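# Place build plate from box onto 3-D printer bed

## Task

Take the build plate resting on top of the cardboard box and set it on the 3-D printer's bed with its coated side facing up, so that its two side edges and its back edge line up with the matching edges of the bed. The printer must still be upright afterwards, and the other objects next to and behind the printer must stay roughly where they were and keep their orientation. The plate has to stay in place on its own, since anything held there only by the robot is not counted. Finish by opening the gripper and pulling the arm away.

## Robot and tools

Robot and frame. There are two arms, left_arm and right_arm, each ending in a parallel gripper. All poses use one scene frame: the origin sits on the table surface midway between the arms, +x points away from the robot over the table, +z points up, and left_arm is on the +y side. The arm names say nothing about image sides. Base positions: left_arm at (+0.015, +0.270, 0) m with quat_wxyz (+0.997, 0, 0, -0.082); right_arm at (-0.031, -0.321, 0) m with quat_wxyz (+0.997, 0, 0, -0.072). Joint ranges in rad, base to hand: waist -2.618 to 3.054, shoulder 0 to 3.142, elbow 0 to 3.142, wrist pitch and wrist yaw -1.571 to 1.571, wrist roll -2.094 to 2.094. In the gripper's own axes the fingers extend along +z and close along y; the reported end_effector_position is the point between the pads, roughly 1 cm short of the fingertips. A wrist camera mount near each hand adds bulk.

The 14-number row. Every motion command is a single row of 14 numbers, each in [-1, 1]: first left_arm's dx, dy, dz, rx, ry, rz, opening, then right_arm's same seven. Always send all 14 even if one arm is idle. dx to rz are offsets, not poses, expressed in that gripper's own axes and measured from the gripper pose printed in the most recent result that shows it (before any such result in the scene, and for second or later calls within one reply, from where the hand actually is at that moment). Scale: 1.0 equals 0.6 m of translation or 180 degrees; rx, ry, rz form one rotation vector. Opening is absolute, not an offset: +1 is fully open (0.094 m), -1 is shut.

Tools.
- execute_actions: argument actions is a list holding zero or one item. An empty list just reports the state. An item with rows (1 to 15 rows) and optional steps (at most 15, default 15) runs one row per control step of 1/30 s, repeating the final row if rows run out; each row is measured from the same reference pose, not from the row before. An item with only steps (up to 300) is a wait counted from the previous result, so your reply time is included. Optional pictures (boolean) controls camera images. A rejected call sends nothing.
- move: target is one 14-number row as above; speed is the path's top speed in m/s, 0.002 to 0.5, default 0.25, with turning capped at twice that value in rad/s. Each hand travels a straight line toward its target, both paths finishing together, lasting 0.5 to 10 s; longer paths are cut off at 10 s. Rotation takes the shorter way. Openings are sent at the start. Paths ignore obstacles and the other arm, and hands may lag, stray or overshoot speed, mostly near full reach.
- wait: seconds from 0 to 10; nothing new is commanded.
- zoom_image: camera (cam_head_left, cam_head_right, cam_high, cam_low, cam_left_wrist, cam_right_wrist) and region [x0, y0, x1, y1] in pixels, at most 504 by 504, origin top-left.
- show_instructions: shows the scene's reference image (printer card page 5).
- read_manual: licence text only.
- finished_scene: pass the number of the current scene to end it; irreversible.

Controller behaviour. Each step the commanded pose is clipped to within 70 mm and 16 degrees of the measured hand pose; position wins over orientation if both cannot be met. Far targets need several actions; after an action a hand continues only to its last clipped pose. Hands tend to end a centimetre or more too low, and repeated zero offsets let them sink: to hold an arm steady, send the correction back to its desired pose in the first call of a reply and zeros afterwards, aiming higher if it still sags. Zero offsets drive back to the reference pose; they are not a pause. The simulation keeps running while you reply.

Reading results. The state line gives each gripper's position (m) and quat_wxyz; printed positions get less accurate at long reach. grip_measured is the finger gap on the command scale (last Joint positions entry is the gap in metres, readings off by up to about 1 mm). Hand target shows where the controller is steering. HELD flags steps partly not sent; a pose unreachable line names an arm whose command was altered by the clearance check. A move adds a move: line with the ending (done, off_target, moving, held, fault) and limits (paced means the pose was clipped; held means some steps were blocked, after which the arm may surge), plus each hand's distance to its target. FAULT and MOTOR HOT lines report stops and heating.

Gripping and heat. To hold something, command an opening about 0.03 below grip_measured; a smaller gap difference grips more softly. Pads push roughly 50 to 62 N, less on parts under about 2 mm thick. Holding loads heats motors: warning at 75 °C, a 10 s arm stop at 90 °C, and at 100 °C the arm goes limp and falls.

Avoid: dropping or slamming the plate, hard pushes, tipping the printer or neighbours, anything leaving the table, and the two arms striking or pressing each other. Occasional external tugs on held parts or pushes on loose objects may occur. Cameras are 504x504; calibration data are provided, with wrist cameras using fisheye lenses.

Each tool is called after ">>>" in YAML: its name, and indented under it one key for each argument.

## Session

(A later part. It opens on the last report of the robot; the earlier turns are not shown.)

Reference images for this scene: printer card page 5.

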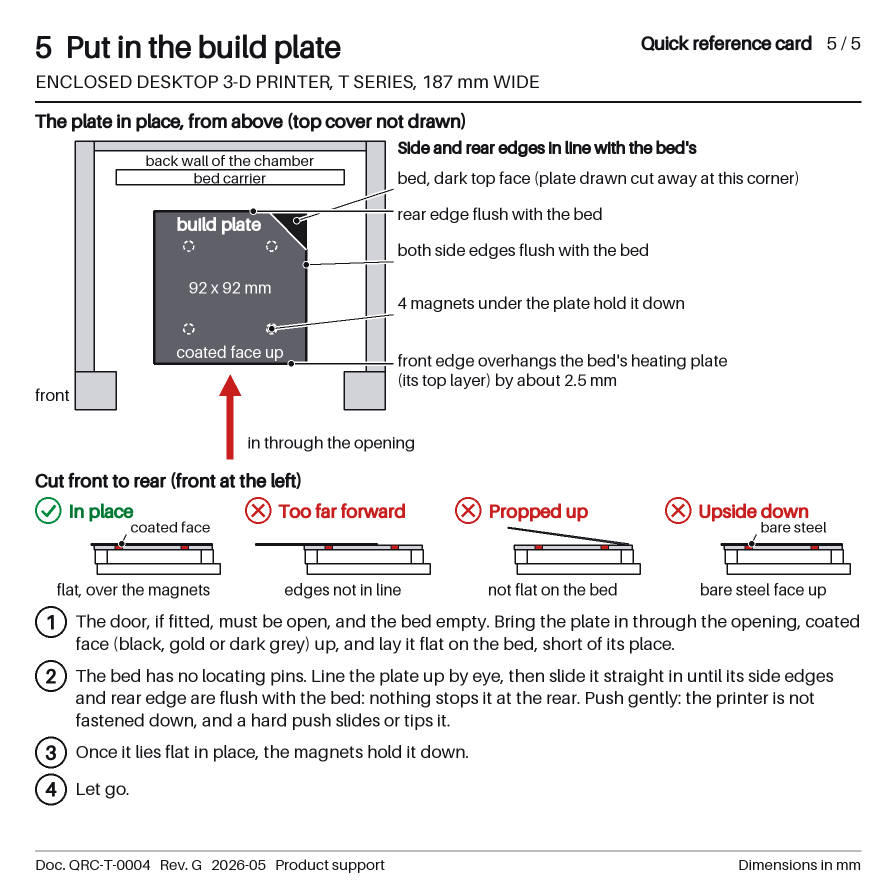

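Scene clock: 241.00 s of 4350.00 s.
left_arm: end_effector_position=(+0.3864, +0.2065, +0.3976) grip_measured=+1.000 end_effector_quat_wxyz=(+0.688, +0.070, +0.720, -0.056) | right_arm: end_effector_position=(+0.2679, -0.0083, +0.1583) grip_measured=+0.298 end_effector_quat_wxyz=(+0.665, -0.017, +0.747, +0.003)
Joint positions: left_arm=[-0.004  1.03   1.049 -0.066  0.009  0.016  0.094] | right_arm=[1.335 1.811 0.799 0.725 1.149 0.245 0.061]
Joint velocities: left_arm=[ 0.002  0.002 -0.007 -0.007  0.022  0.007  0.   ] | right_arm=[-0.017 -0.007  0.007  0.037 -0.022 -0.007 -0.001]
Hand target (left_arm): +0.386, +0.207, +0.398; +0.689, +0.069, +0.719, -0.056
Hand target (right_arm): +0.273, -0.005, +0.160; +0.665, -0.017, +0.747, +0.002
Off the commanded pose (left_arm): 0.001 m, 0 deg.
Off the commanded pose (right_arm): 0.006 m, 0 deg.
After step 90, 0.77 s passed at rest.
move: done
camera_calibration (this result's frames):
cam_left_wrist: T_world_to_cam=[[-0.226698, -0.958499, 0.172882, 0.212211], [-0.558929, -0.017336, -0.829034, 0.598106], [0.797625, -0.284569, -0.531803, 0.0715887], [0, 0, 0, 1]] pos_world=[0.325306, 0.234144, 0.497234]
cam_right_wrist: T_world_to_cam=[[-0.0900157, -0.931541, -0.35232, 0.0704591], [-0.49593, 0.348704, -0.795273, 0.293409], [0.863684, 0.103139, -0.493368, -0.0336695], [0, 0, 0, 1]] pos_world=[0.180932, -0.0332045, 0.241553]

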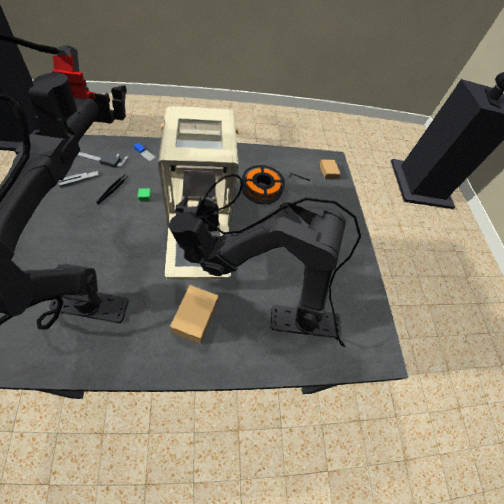

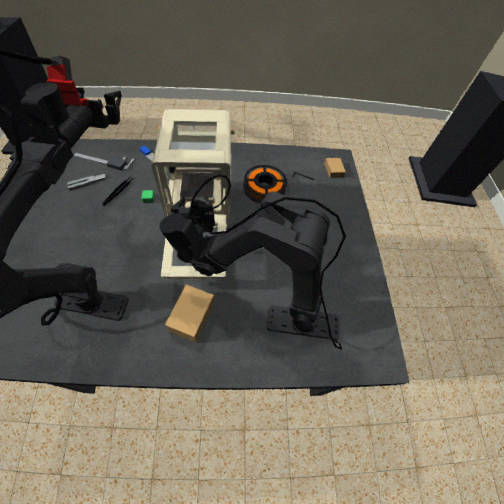

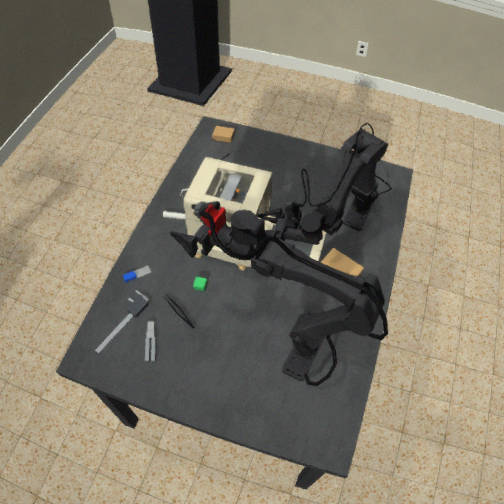

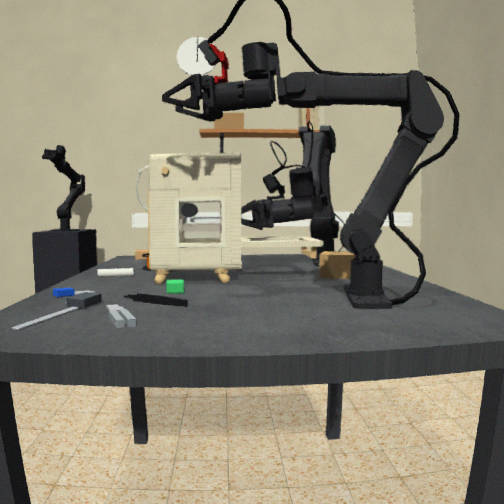

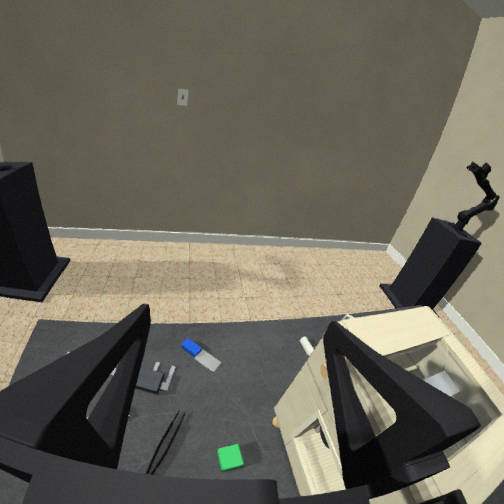

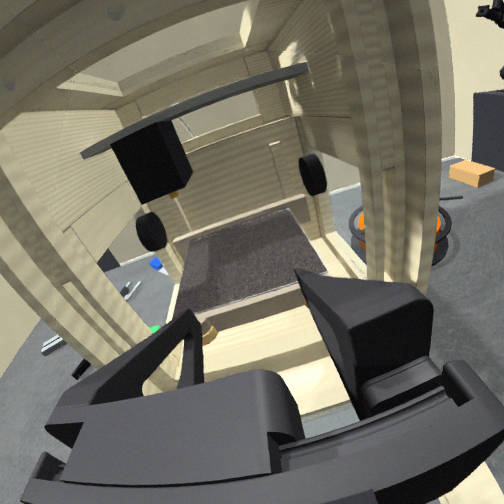

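>>> move:
  target: [0,0,0,0,0,0,1,-0.004,0.007,0.0115,0,0,0,0.3]
  speed: 0.008

>>> move:
  target: [0,0,0,0,0,0,1,0,-0.03,-0.07,0,0,0,0.3]
  speed: 0.06

>>> zoom_image:
  camera: "cam_right_wrist"
  region: [150, 170, 320, 320]

>>> zoom_image:
  camera: "cam_head_left"
  region: [165, 155, 235, 215]

Scene clock: 246.03 s of 4350.00 s.
left_arm: end_effector_position=(+0.3864, +0.2065, +0.3970) grip_measured=+1.000 end_effector_quat_wxyz=(+0.687, +0.070, +0.721, -0.055) | right_arm: end_effector_position=(+0.2690, -0.0085, +0.1581) grip_measured=+0.298 end_effector_quat_wxyz=(+0.664, -0.018, +0.747, +0.003)
Joint positions: left_arm=[-0.004  1.03   1.049 -0.069  0.009  0.016  0.094] | right_arm=[1.331 1.811 0.799 0.725 1.143 0.243 0.061]
Joint velocities: left_arm=[-0.017  0.012  0.002 -0.007 -0.066  0.037  0.   ] | right_arm=[ 0.007  0.017 -0.022  0.022  0.007  0.007 -0.001]
Hand target (left_arm): +0.386, +0.207, +0.398; +0.688, +0.070, +0.720, -0.056
Hand target (right_arm): +0.275, -0.004, +0.160; +0.665, -0.017, +0.747, +0.003
Off the commanded pose (left_arm): 0.001 m, 0 deg.
Off the commanded pose (right_arm): 0.008 m, 0 deg.
After step 90, 0.77 s passed at rest.
move: done
camera_calibration (this result's frames):
cam_left_wrist: T_world_to_cam=[[-0.226243, -0.958576, 0.173051, 0.212096], [-0.56111, -0.0169672, -0.827567, 0.597723], [0.796222, -0.284332, -0.534028, 0.0726399], [0, 0, 0, 1]] pos_world=[0.325536, 0.234105, 0.496744]
cam_right_wrist: T_world_to_cam=[[-0.0886696, -0.932437, -0.350285, 0.0696289], [-0.49776, 0.346091, -0.795271, 0.294286], [0.86277, 0.103841, -0.494817, -0.0342813], [0, 0, 0, 1]] pos_world=[0.182235, -0.0333655, 0.241465]

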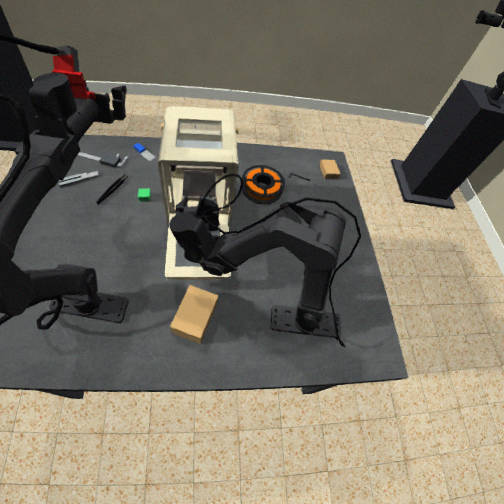

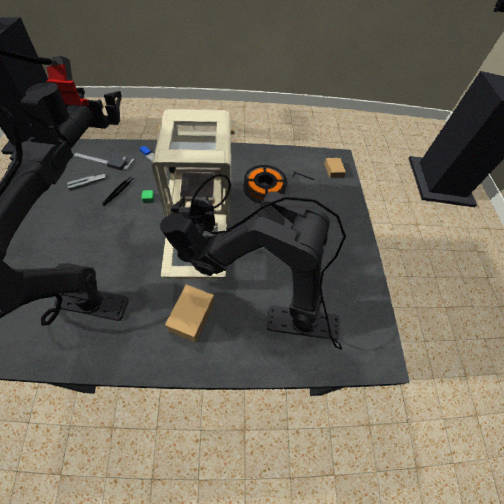

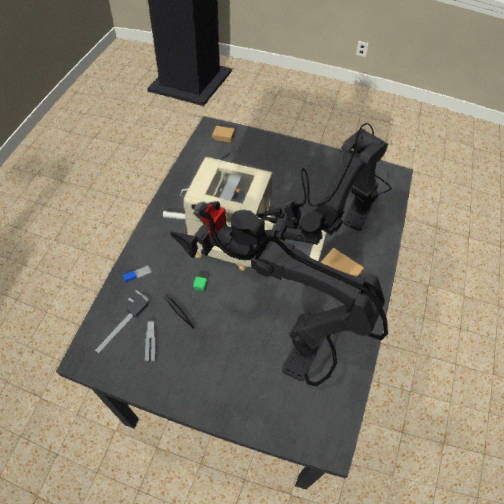

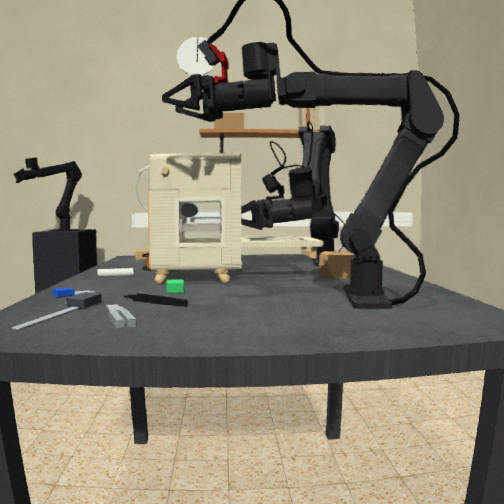

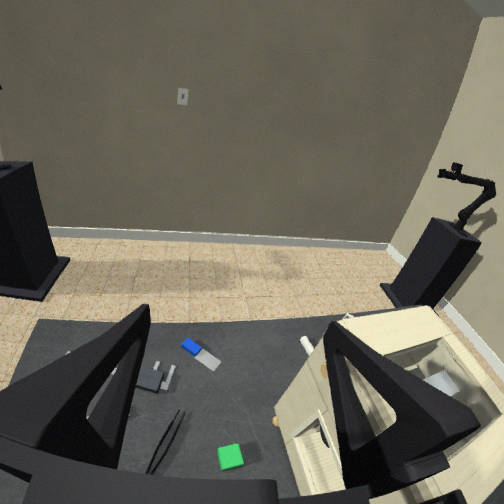

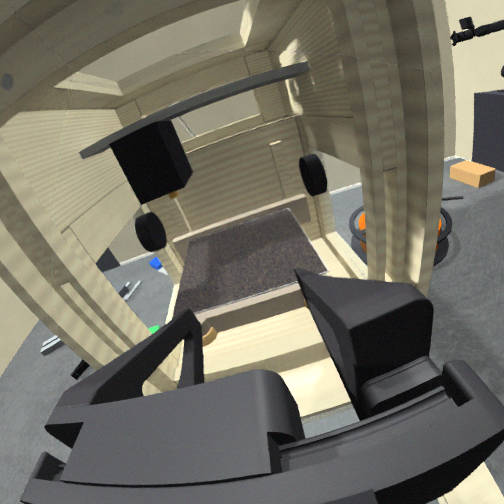

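Scene clock: 247.27 s of 4350.00 s.
left_arm: end_effector_position=(+0.3864, +0.2065, +0.3964) grip_measured=+1.000 end_effector_quat_wxyz=(+0.686, +0.070, +0.722, -0.055) | right_arm: end_effector_position=(+0.2313, -0.0215, +0.1645) grip_measured=+0.298 end_effector_quat_wxyz=(+0.665, -0.015, +0.747, +0.013)
Joint positions: left_arm=[-0.004  1.03   1.049 -0.071  0.009  0.016  0.094] | right_arm=[1.428 1.698 0.709 0.642 1.225 0.327 0.061]
Joint velocities: left_arm=[-0.017 -0.007  0.022 -0.051  0.066 -0.037  0.   ] | right_arm=[ 0.002  0.012 -0.002  0.007  0.095  0.007  0.001]
Hand target (left_arm): +0.386, +0.207, +0.397; +0.687, +0.070, +0.721, -0.055
Hand target (right_arm): +0.228, -0.027, +0.164; +0.664, -0.018, +0.747, +0.003
Off the commanded pose (left_arm): 0.001 m, 0 deg.
Off the commanded pose (right_arm): 0.007 m, 1 deg.
move: done
camera_calibration (this result's frames):
cam_left_wrist: T_world_to_cam=[[-0.225852, -0.958642, 0.173195, 0.211998], [-0.562976, -0.0166515, -0.826305, 0.597392], [0.795015, -0.284128, -0.535932, 0.0735402], [0, 0, 0, 1]] pos_world=[0.325732, 0.234072, 0.496323]
cam_right_wrist: T_world_to_cam=[[-0.0795251, -0.925917, -0.36926, 0.0575183], [-0.499412, 0.357598, -0.78912, 0.284752], [0.862707, 0.121658, -0.490852, 0.00257051], [0, 0, 0, 1]] pos_world=[0.144565, -0.0488824, 0.247205]

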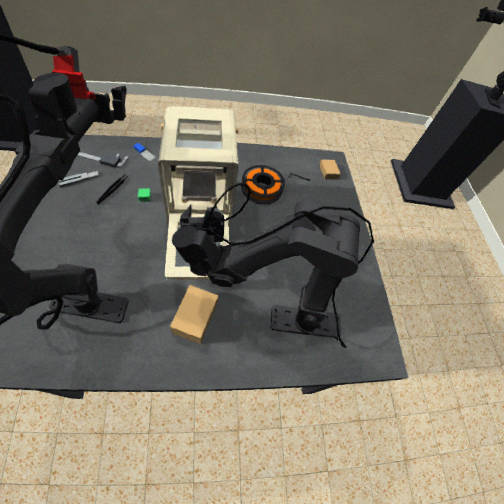

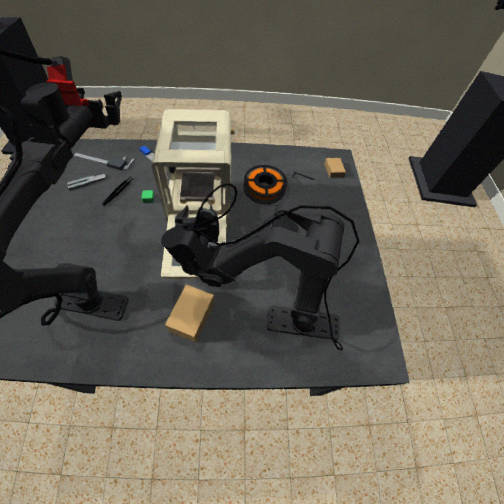

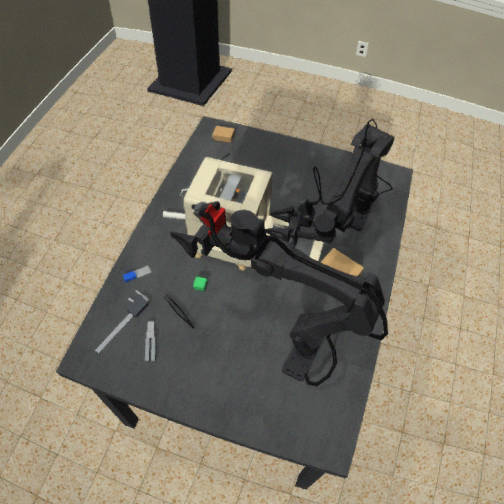

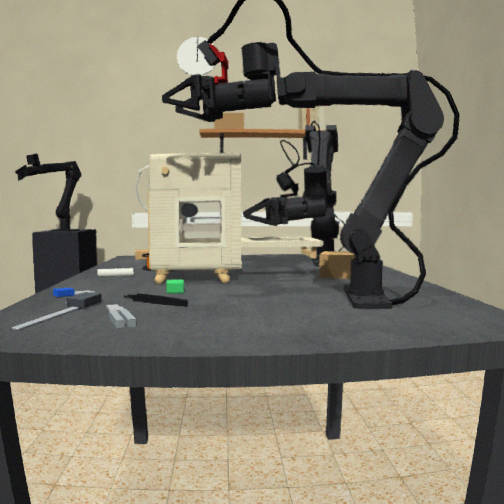

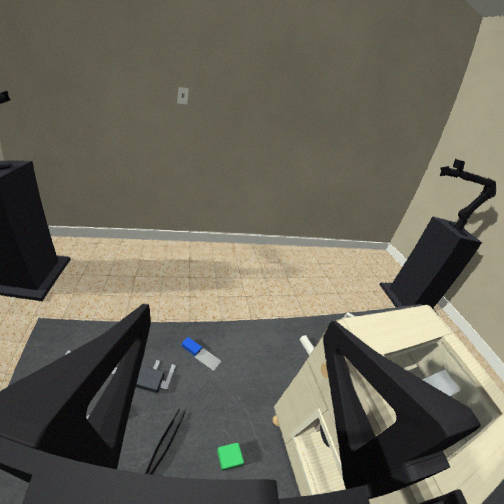

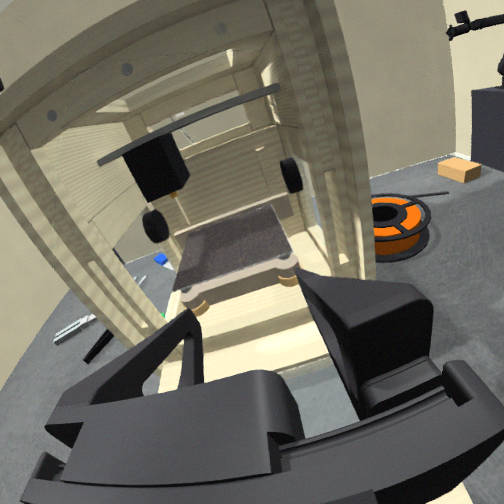

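Region (150, 170, 320, 320) of cam_right_wrist's 504x504 image, scaled by 2.965, with more detail than that image has; it fills the top 445 rows of this view, and the rest is white.

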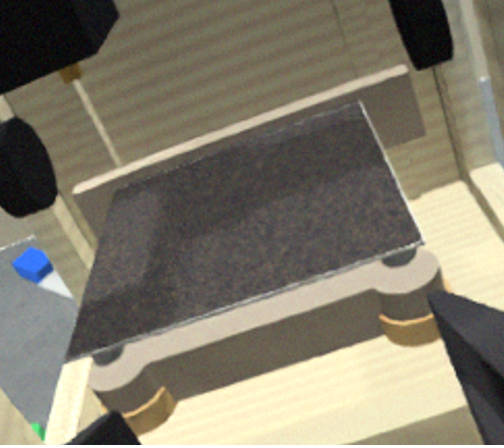

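Region (165, 155, 235, 215) of cam_head_left's 504x504 image, scaled by 7.200, with more detail than that image has; it fills the top 432 rows of this view, and the rest is white.

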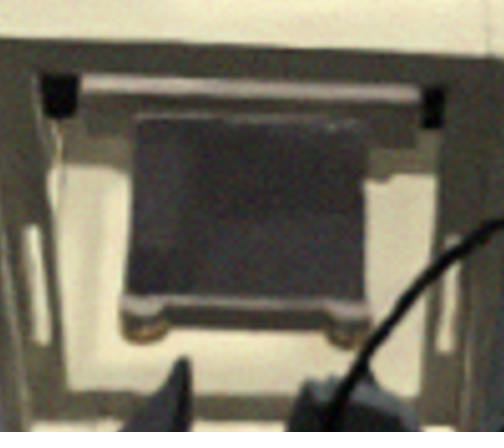

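>>> zoom_image:
  camera: "cam_right_wrist"
  region: [250, 195, 310, 275]

>>> zoom_image:
  camera: "cam_low"
  region: [176, 200, 226, 240]

Region (250, 195, 310, 275) of cam_right_wrist's 504x504 image, scaled by 6.300, with more detail than that image has; it fills the left 378 columns of this view, and the rest is white.

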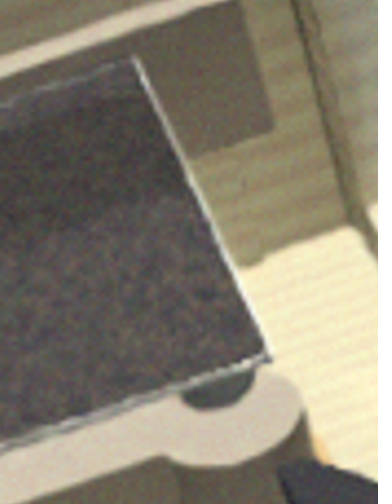

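Region (176, 200, 226, 240) of cam_low's 504x504 image, scaled by 10.080, with more detail than that image has; it fills the top 403 rows of this view, and the rest is white.

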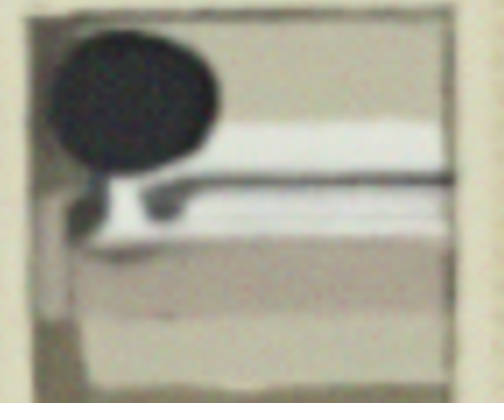

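>>> move:
  target: [0,0,0,0,0,0,1,0,0.025,0.06,0.003,0,0,0.3]
  speed: 0.04

Scene clock: 255.30 s of 4350.00 s.
left_arm: end_effector_position=(+0.3863, +0.2065, +0.3957) grip_measured=+1.000 end_effector_quat_wxyz=(+0.685, +0.070, +0.723, -0.055) | right_arm: end_effector_position=(+0.2621, -0.0098, +0.1565) grip_measured=+0.298 end_effector_quat_wxyz=(+0.664, -0.015, +0.748, +0.006)
Joint positions: left_arm=[-0.004  1.03   1.049 -0.074  0.009  0.016  0.094] | right_arm=[1.349 1.801 0.784 0.716 1.16  0.267 0.061]
Joint velocities: left_arm=[ 0.002 -0.007 -0.012  0.022 -0.081 -0.007  0.   ] | right_arm=[-0.022 -0.002 -0.007  0.051 -0.007 -0.154  0.   ]
Hand target (left_arm): +0.386, +0.207, +0.396; +0.686, +0.070, +0.722, -0.055
Hand target (right_arm): +0.267, -0.006, +0.160; +0.665, -0.012, +0.746, +0.009
Off the commanded pose (left_arm): 0.001 m, 0 deg.
Off the commanded pose (right_arm): 0.007 m, 1 deg.
After step 90, 3.77 s passed at rest.
move: done
camera_calibration (this result's frames):
cam_left_wrist: T_world_to_cam=[[-0.225396, -0.958719, 0.173362, 0.211884], [-0.56515, -0.0162839, -0.824828, 0.597003], [0.793601, -0.283888, -0.53815, 0.0745897], [0, 0, 0, 1]] pos_world=[0.325959, 0.234034, 0.495832]
cam_right_wrist: T_world_to_cam=[[-0.0901812, -0.929031, -0.358845, 0.068969], [-0.498551, 0.354029, -0.791272, 0.289755], [0.862157, 0.107544, -0.495095, -0.0286978], [0, 0, 0, 1]] pos_world=[0.175419, -0.035421, 0.239816]

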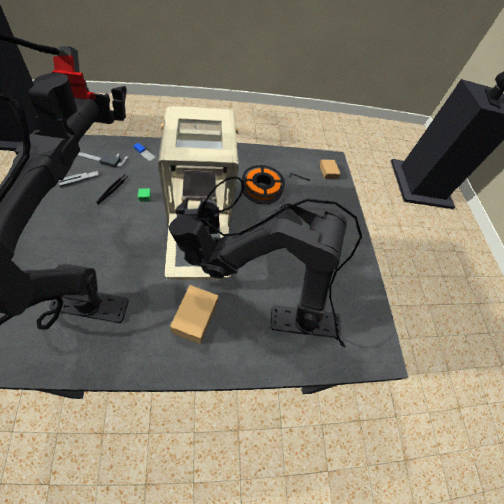

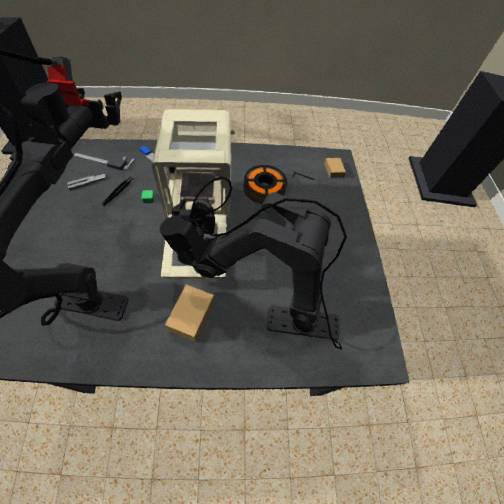

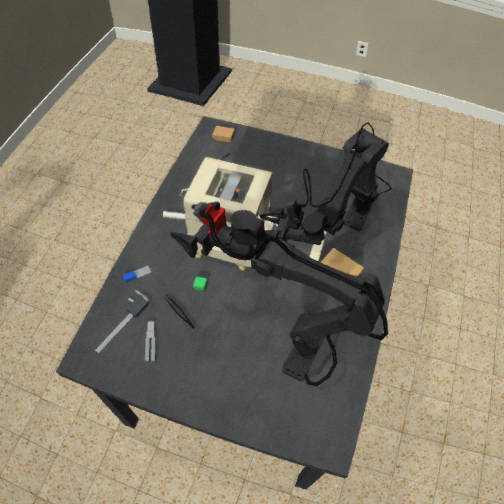

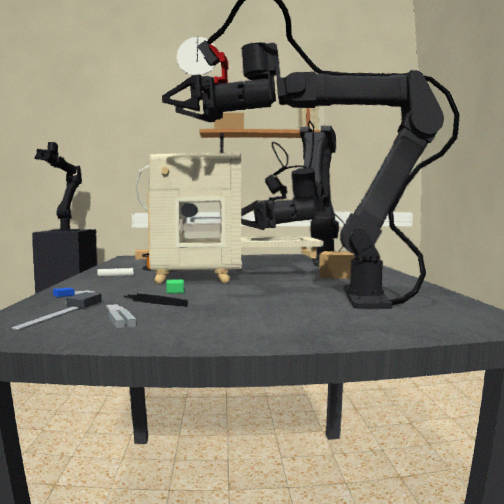

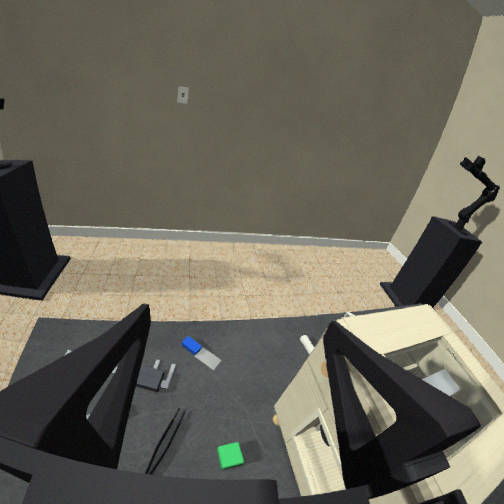

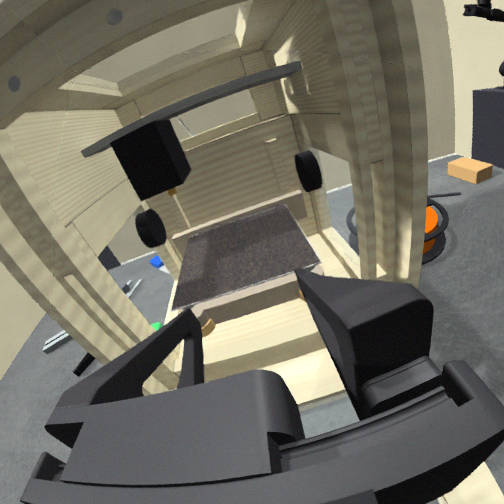

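>>> move:
  target: [0,0,0,0,0,0,1,-0.009,0.007,0.0215,0,0,0,0.3]
  speed: 0.01

Scene clock: 259.87 s of 4350.00 s.
left_arm: end_effector_position=(+0.3863, +0.2065, +0.3951) grip_measured=+1.000 end_effector_quat_wxyz=(+0.684, +0.070, +0.724, -0.055) | right_arm: end_effector_position=(+0.2708, -0.0090, +0.1581) grip_measured=+0.298 end_effector_quat_wxyz=(+0.663, -0.015, +0.748, +0.005)
Joint positions: left_arm=[-0.004  1.03   1.049 -0.076  0.009  0.016  0.094] | right_arm=[1.325 1.81  0.801 0.717 1.137 0.252 0.061]
Joint velocities: left_arm=[-0.027 -0.012  0.007  0.051 -0.007  0.007  0.   ] | right_arm=[ 0.007  0.017  0.012  0.007 -0.022 -0.051  0.001]
Hand target (left_arm): +0.386, +0.207, +0.396; +0.685, +0.070, +0.723, -0.055
Hand target (right_arm): +0.275, -0.005, +0.160; +0.664, -0.015, +0.748, +0.006
Off the commanded pose (left_arm): 0.001 m, 0 deg.
Off the commanded pose (right_arm): 0.006 m, 0 deg.
move: done
camera_calibration (this result's frames):
cam_left_wrist: T_world_to_cam=[[-0.224939, -0.958796, 0.173528, 0.21177], [-0.56732, -0.015917, -0.823344, 0.596611], [0.792181, -0.283648, -0.540364, 0.0756381], [0, 0, 0, 1]] pos_world=[0.326185, 0.233995, 0.49534]
cam_right_wrist: T_world_to_cam=[[-0.0907306, -0.929893, -0.356466, 0.0708439], [-0.499925, 0.352102, -0.791264, 0.295388], [0.861303, 0.106414, -0.496823, -0.0350029], [0, 0, 0, 1]] pos_world=[0.184248, -0.0344045, 0.241593]

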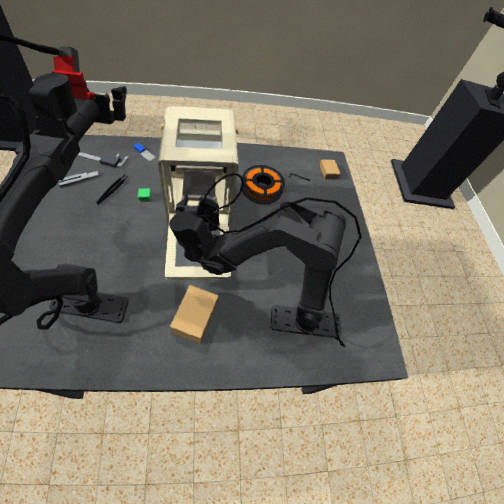

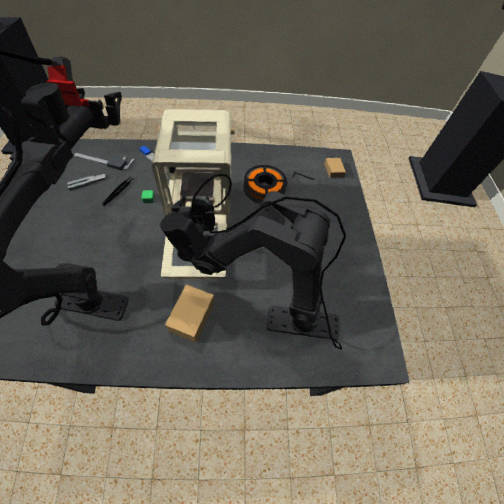

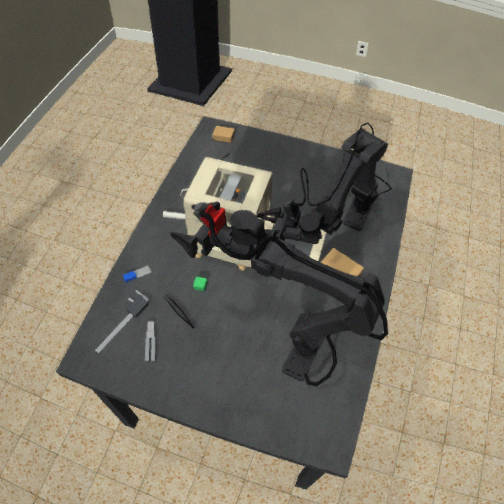

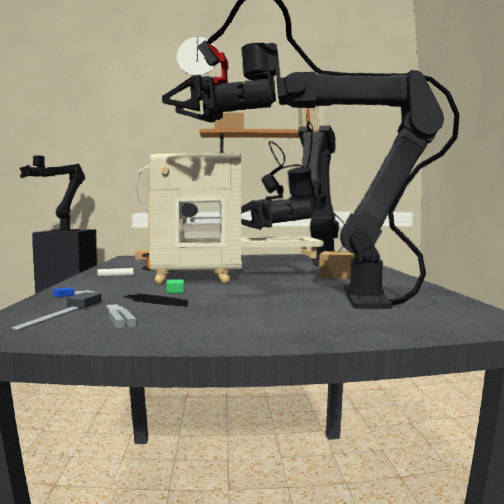

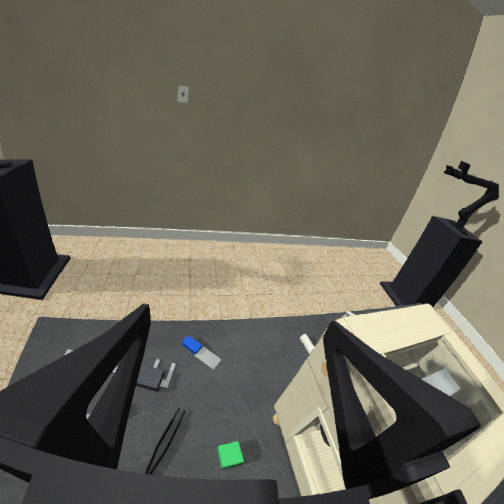

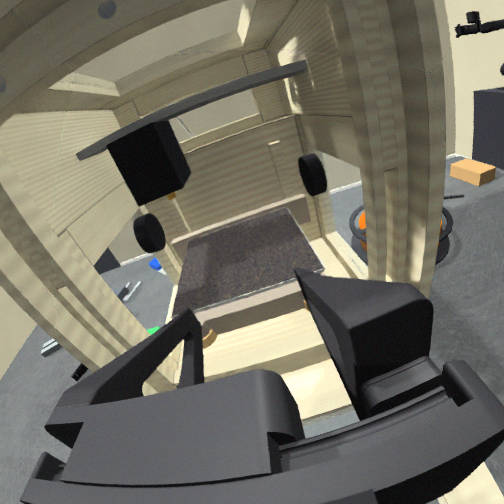

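>>> move:
  target: [0,0,0,0,0,0,1,0,0,-0.11,0,0,0,0.3]
  speed: 0.08

>>> zoom_image:
  camera: "cam_right_wrist"
  region: [175, 180, 325, 300]

Scene clock: 263.07 s of 4350.00 s.
left_arm: end_effector_position=(+0.3862, +0.2066, +0.3944) grip_measured=+1.000 end_effector_quat_wxyz=(+0.683, +0.070, +0.725, -0.055) | right_arm: end_effector_position=(+0.2069, -0.0066, +0.1607) grip_measured=+0.298 end_effector_quat_wxyz=(+0.661, -0.018, +0.751, +0.011)
Joint positions: left_arm=[-0.004  1.03   1.049 -0.079  0.009  0.016  0.094] | right_arm=[1.515 1.718 0.775 0.449 1.299 0.471 0.061]
Joint velocities: left_arm=[-0.012  0.007 -0.022 -0.037 -0.007 -0.022  0.   ] | right_arm=[ 0.007 -0.032  0.017 -0.081  0.037 -0.051 -0.   ]
Hand target (left_arm): +0.386, +0.207, +0.395; +0.684, +0.070, +0.724, -0.055
Hand target (right_arm): +0.205, -0.010, +0.166; +0.663, -0.016, +0.749, +0.005
Off the commanded pose (left_arm): 0.001 m, 0 deg.
Off the commanded pose (right_arm): 0.007 m, 1 deg.
move: done
camera_calibration (this result's frames):
cam_left_wrist: T_world_to_cam=[[-0.224482, -0.958874, 0.173693, 0.211657], [-0.569485, -0.0155507, -0.821854, 0.596217], [0.790755, -0.283407, -0.542574, 0.0766856], [0, 0, 0, 1]] pos_world=[0.32641, 0.233957, 0.494847]
cam_right_wrist: T_world_to_cam=[[-0.0825871, -0.929043, -0.360635, 0.0672085], [-0.509296, 0.350394, -0.786029, 0.265706], [0.85662, 0.118754, -0.502096, 0.0229193], [0, 0, 0, 1]] pos_world=[0.12124, -0.0333838, 0.244598]

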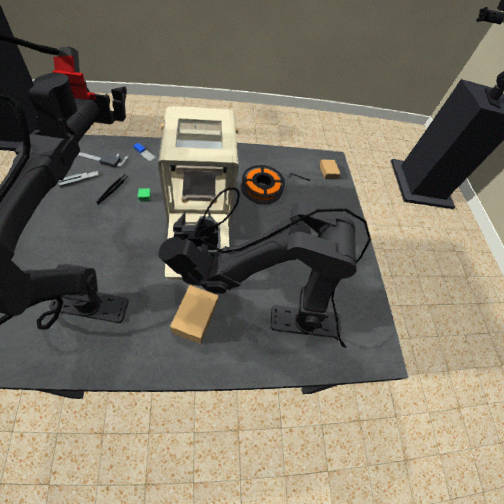

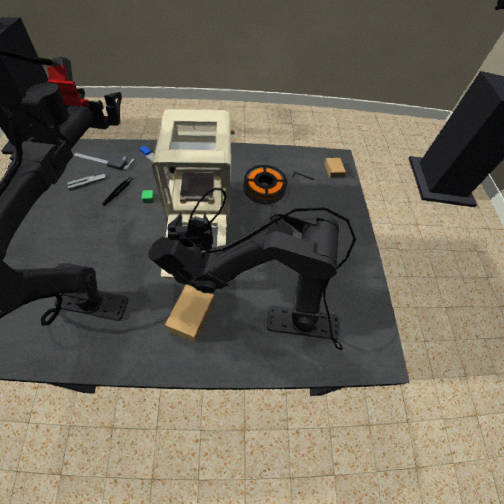

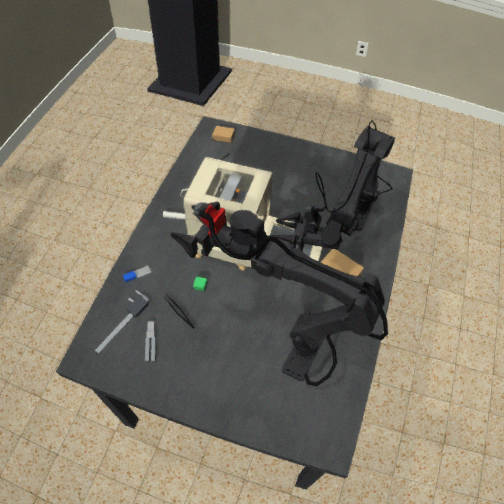

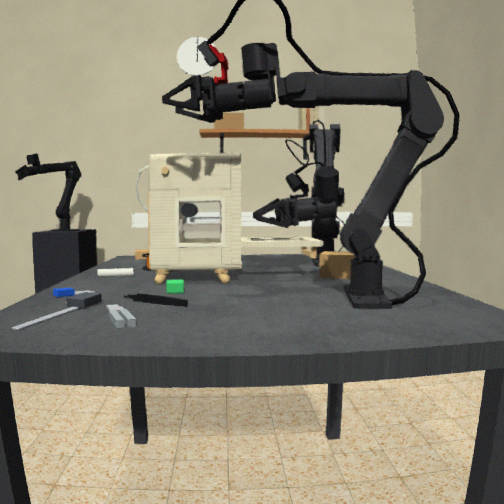

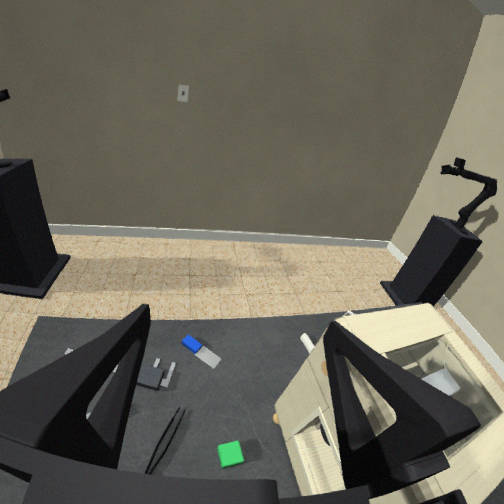

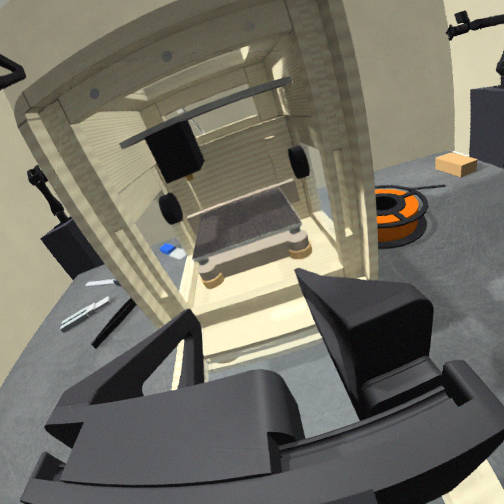

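Region (175, 180, 325, 300) of cam_right_wrist's 504x504 image, scaled by 3.360, with more detail than that image has; it fills the top 403 rows of this view, and the rest is white.

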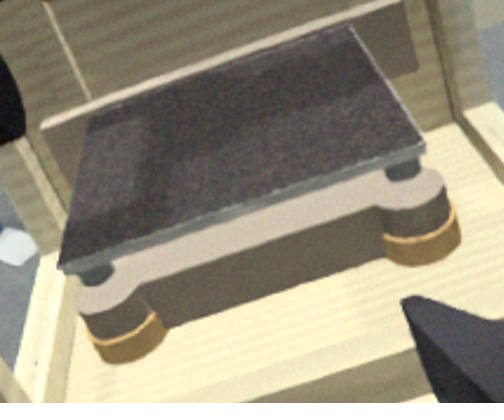

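Aligned. Moving clear.

>>> move:
  target: [0,0,0,0,0,0,1,-0.15,-0.25,-0.1,-0.15,0,0,0.3]
  speed: 0.25

>>> finished_scene:
  scene: 2

Scene clock: 267.20 s of 4350.00 s.
left_arm: end_effector_position=(+0.3862, +0.2066, +0.3938) grip_measured=+1.000 end_effector_quat_wxyz=(+0.682, +0.070, +0.726, -0.055) | right_arm: end_effector_position=(+0.1647, -0.1566, +0.2597) grip_measured=+0.298 end_effector_quat_wxyz=(+0.637, -0.169, +0.729, +0.185)
Joint positions: left_arm=[-0.004  1.03   1.049 -0.082  0.009  0.016  0.094] | right_arm=[ 1.215  0.395  0.44  -0.187  0.555  0.13   0.061]
Joint velocities: left_arm=[-0.017  0.027 -0.017  0.022  0.037 -0.022  0.   ] | right_arm=[-0.002 -0.012 -0.012 -0.051 -0.066  0.051 -0.   ]
Hand target (left_arm): +0.386, +0.207, +0.394; +0.683, +0.070, +0.725, -0.055
Hand target (right_arm): +0.164, -0.159, +0.266; +0.637, -0.172, +0.728, +0.185
Off the commanded pose (left_arm): 0.001 m, 0 deg.
Off the commanded pose (right_arm): 0.001 m, 0 deg.
move: done
camera_calibration (this result's frames):
cam_left_wrist: T_world_to_cam=[[-0.224024, -0.958951, 0.173857, 0.211545], [-0.571647, -0.0151851, -0.820359, 0.595819], [0.789324, -0.283165, -0.54478, 0.0777321], [0, 0, 0, 1]] pos_world=[0.326634, 0.23392, 0.494354]
cam_right_wrist: T_world_to_cam=[[0.331519, -0.845455, -0.41869, -0.0799351], [-0.630924, 0.13128, -0.764657, 0.354749], [0.701449, 0.51766, -0.489896, 0.211488], [0, 0, 0, 1]] pos_world=[0.101971, -0.223632, 0.341401]

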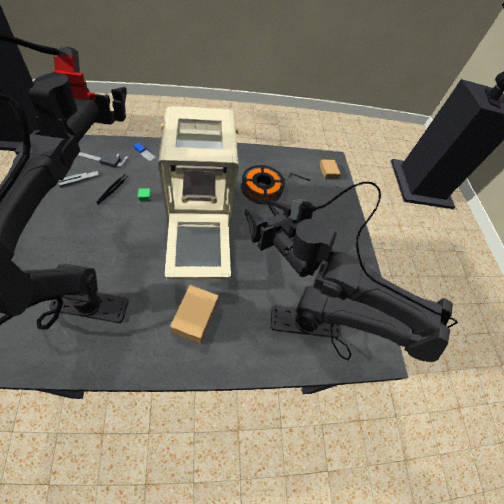

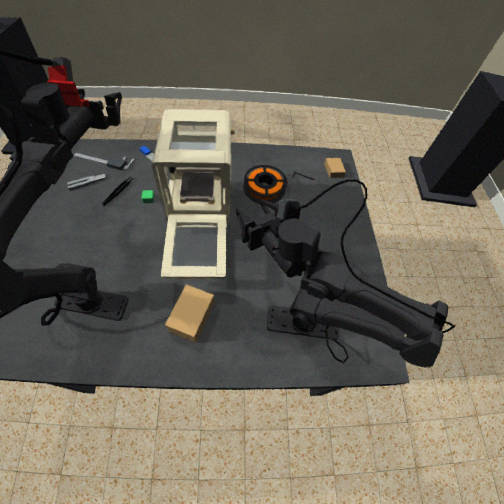

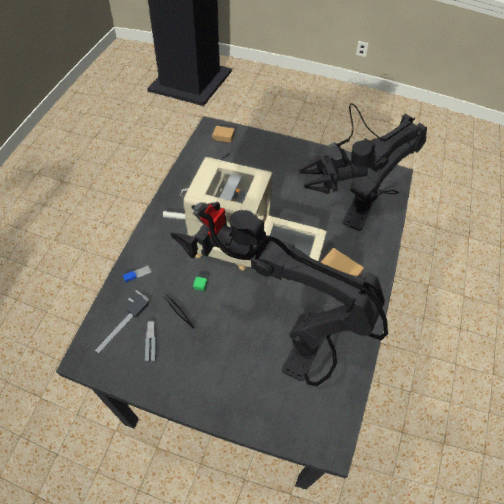

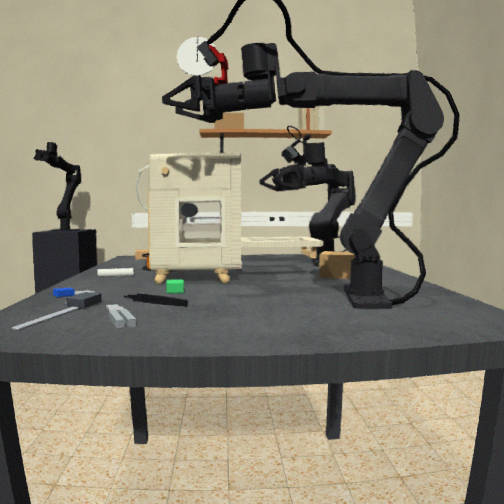

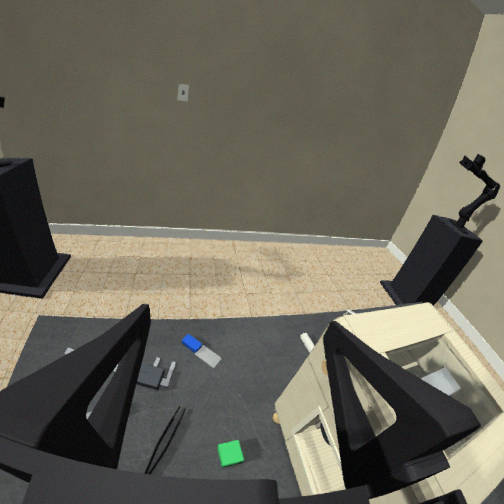

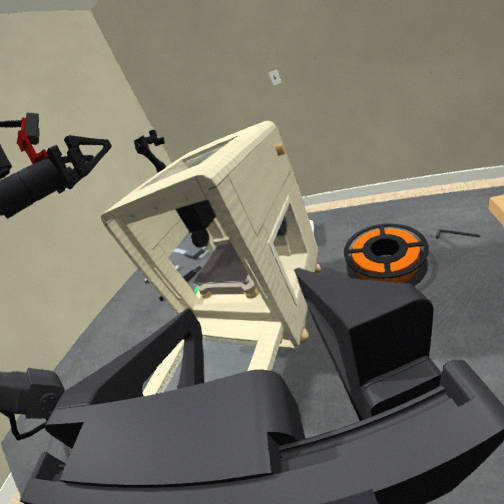

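The scene is finished: the task was done.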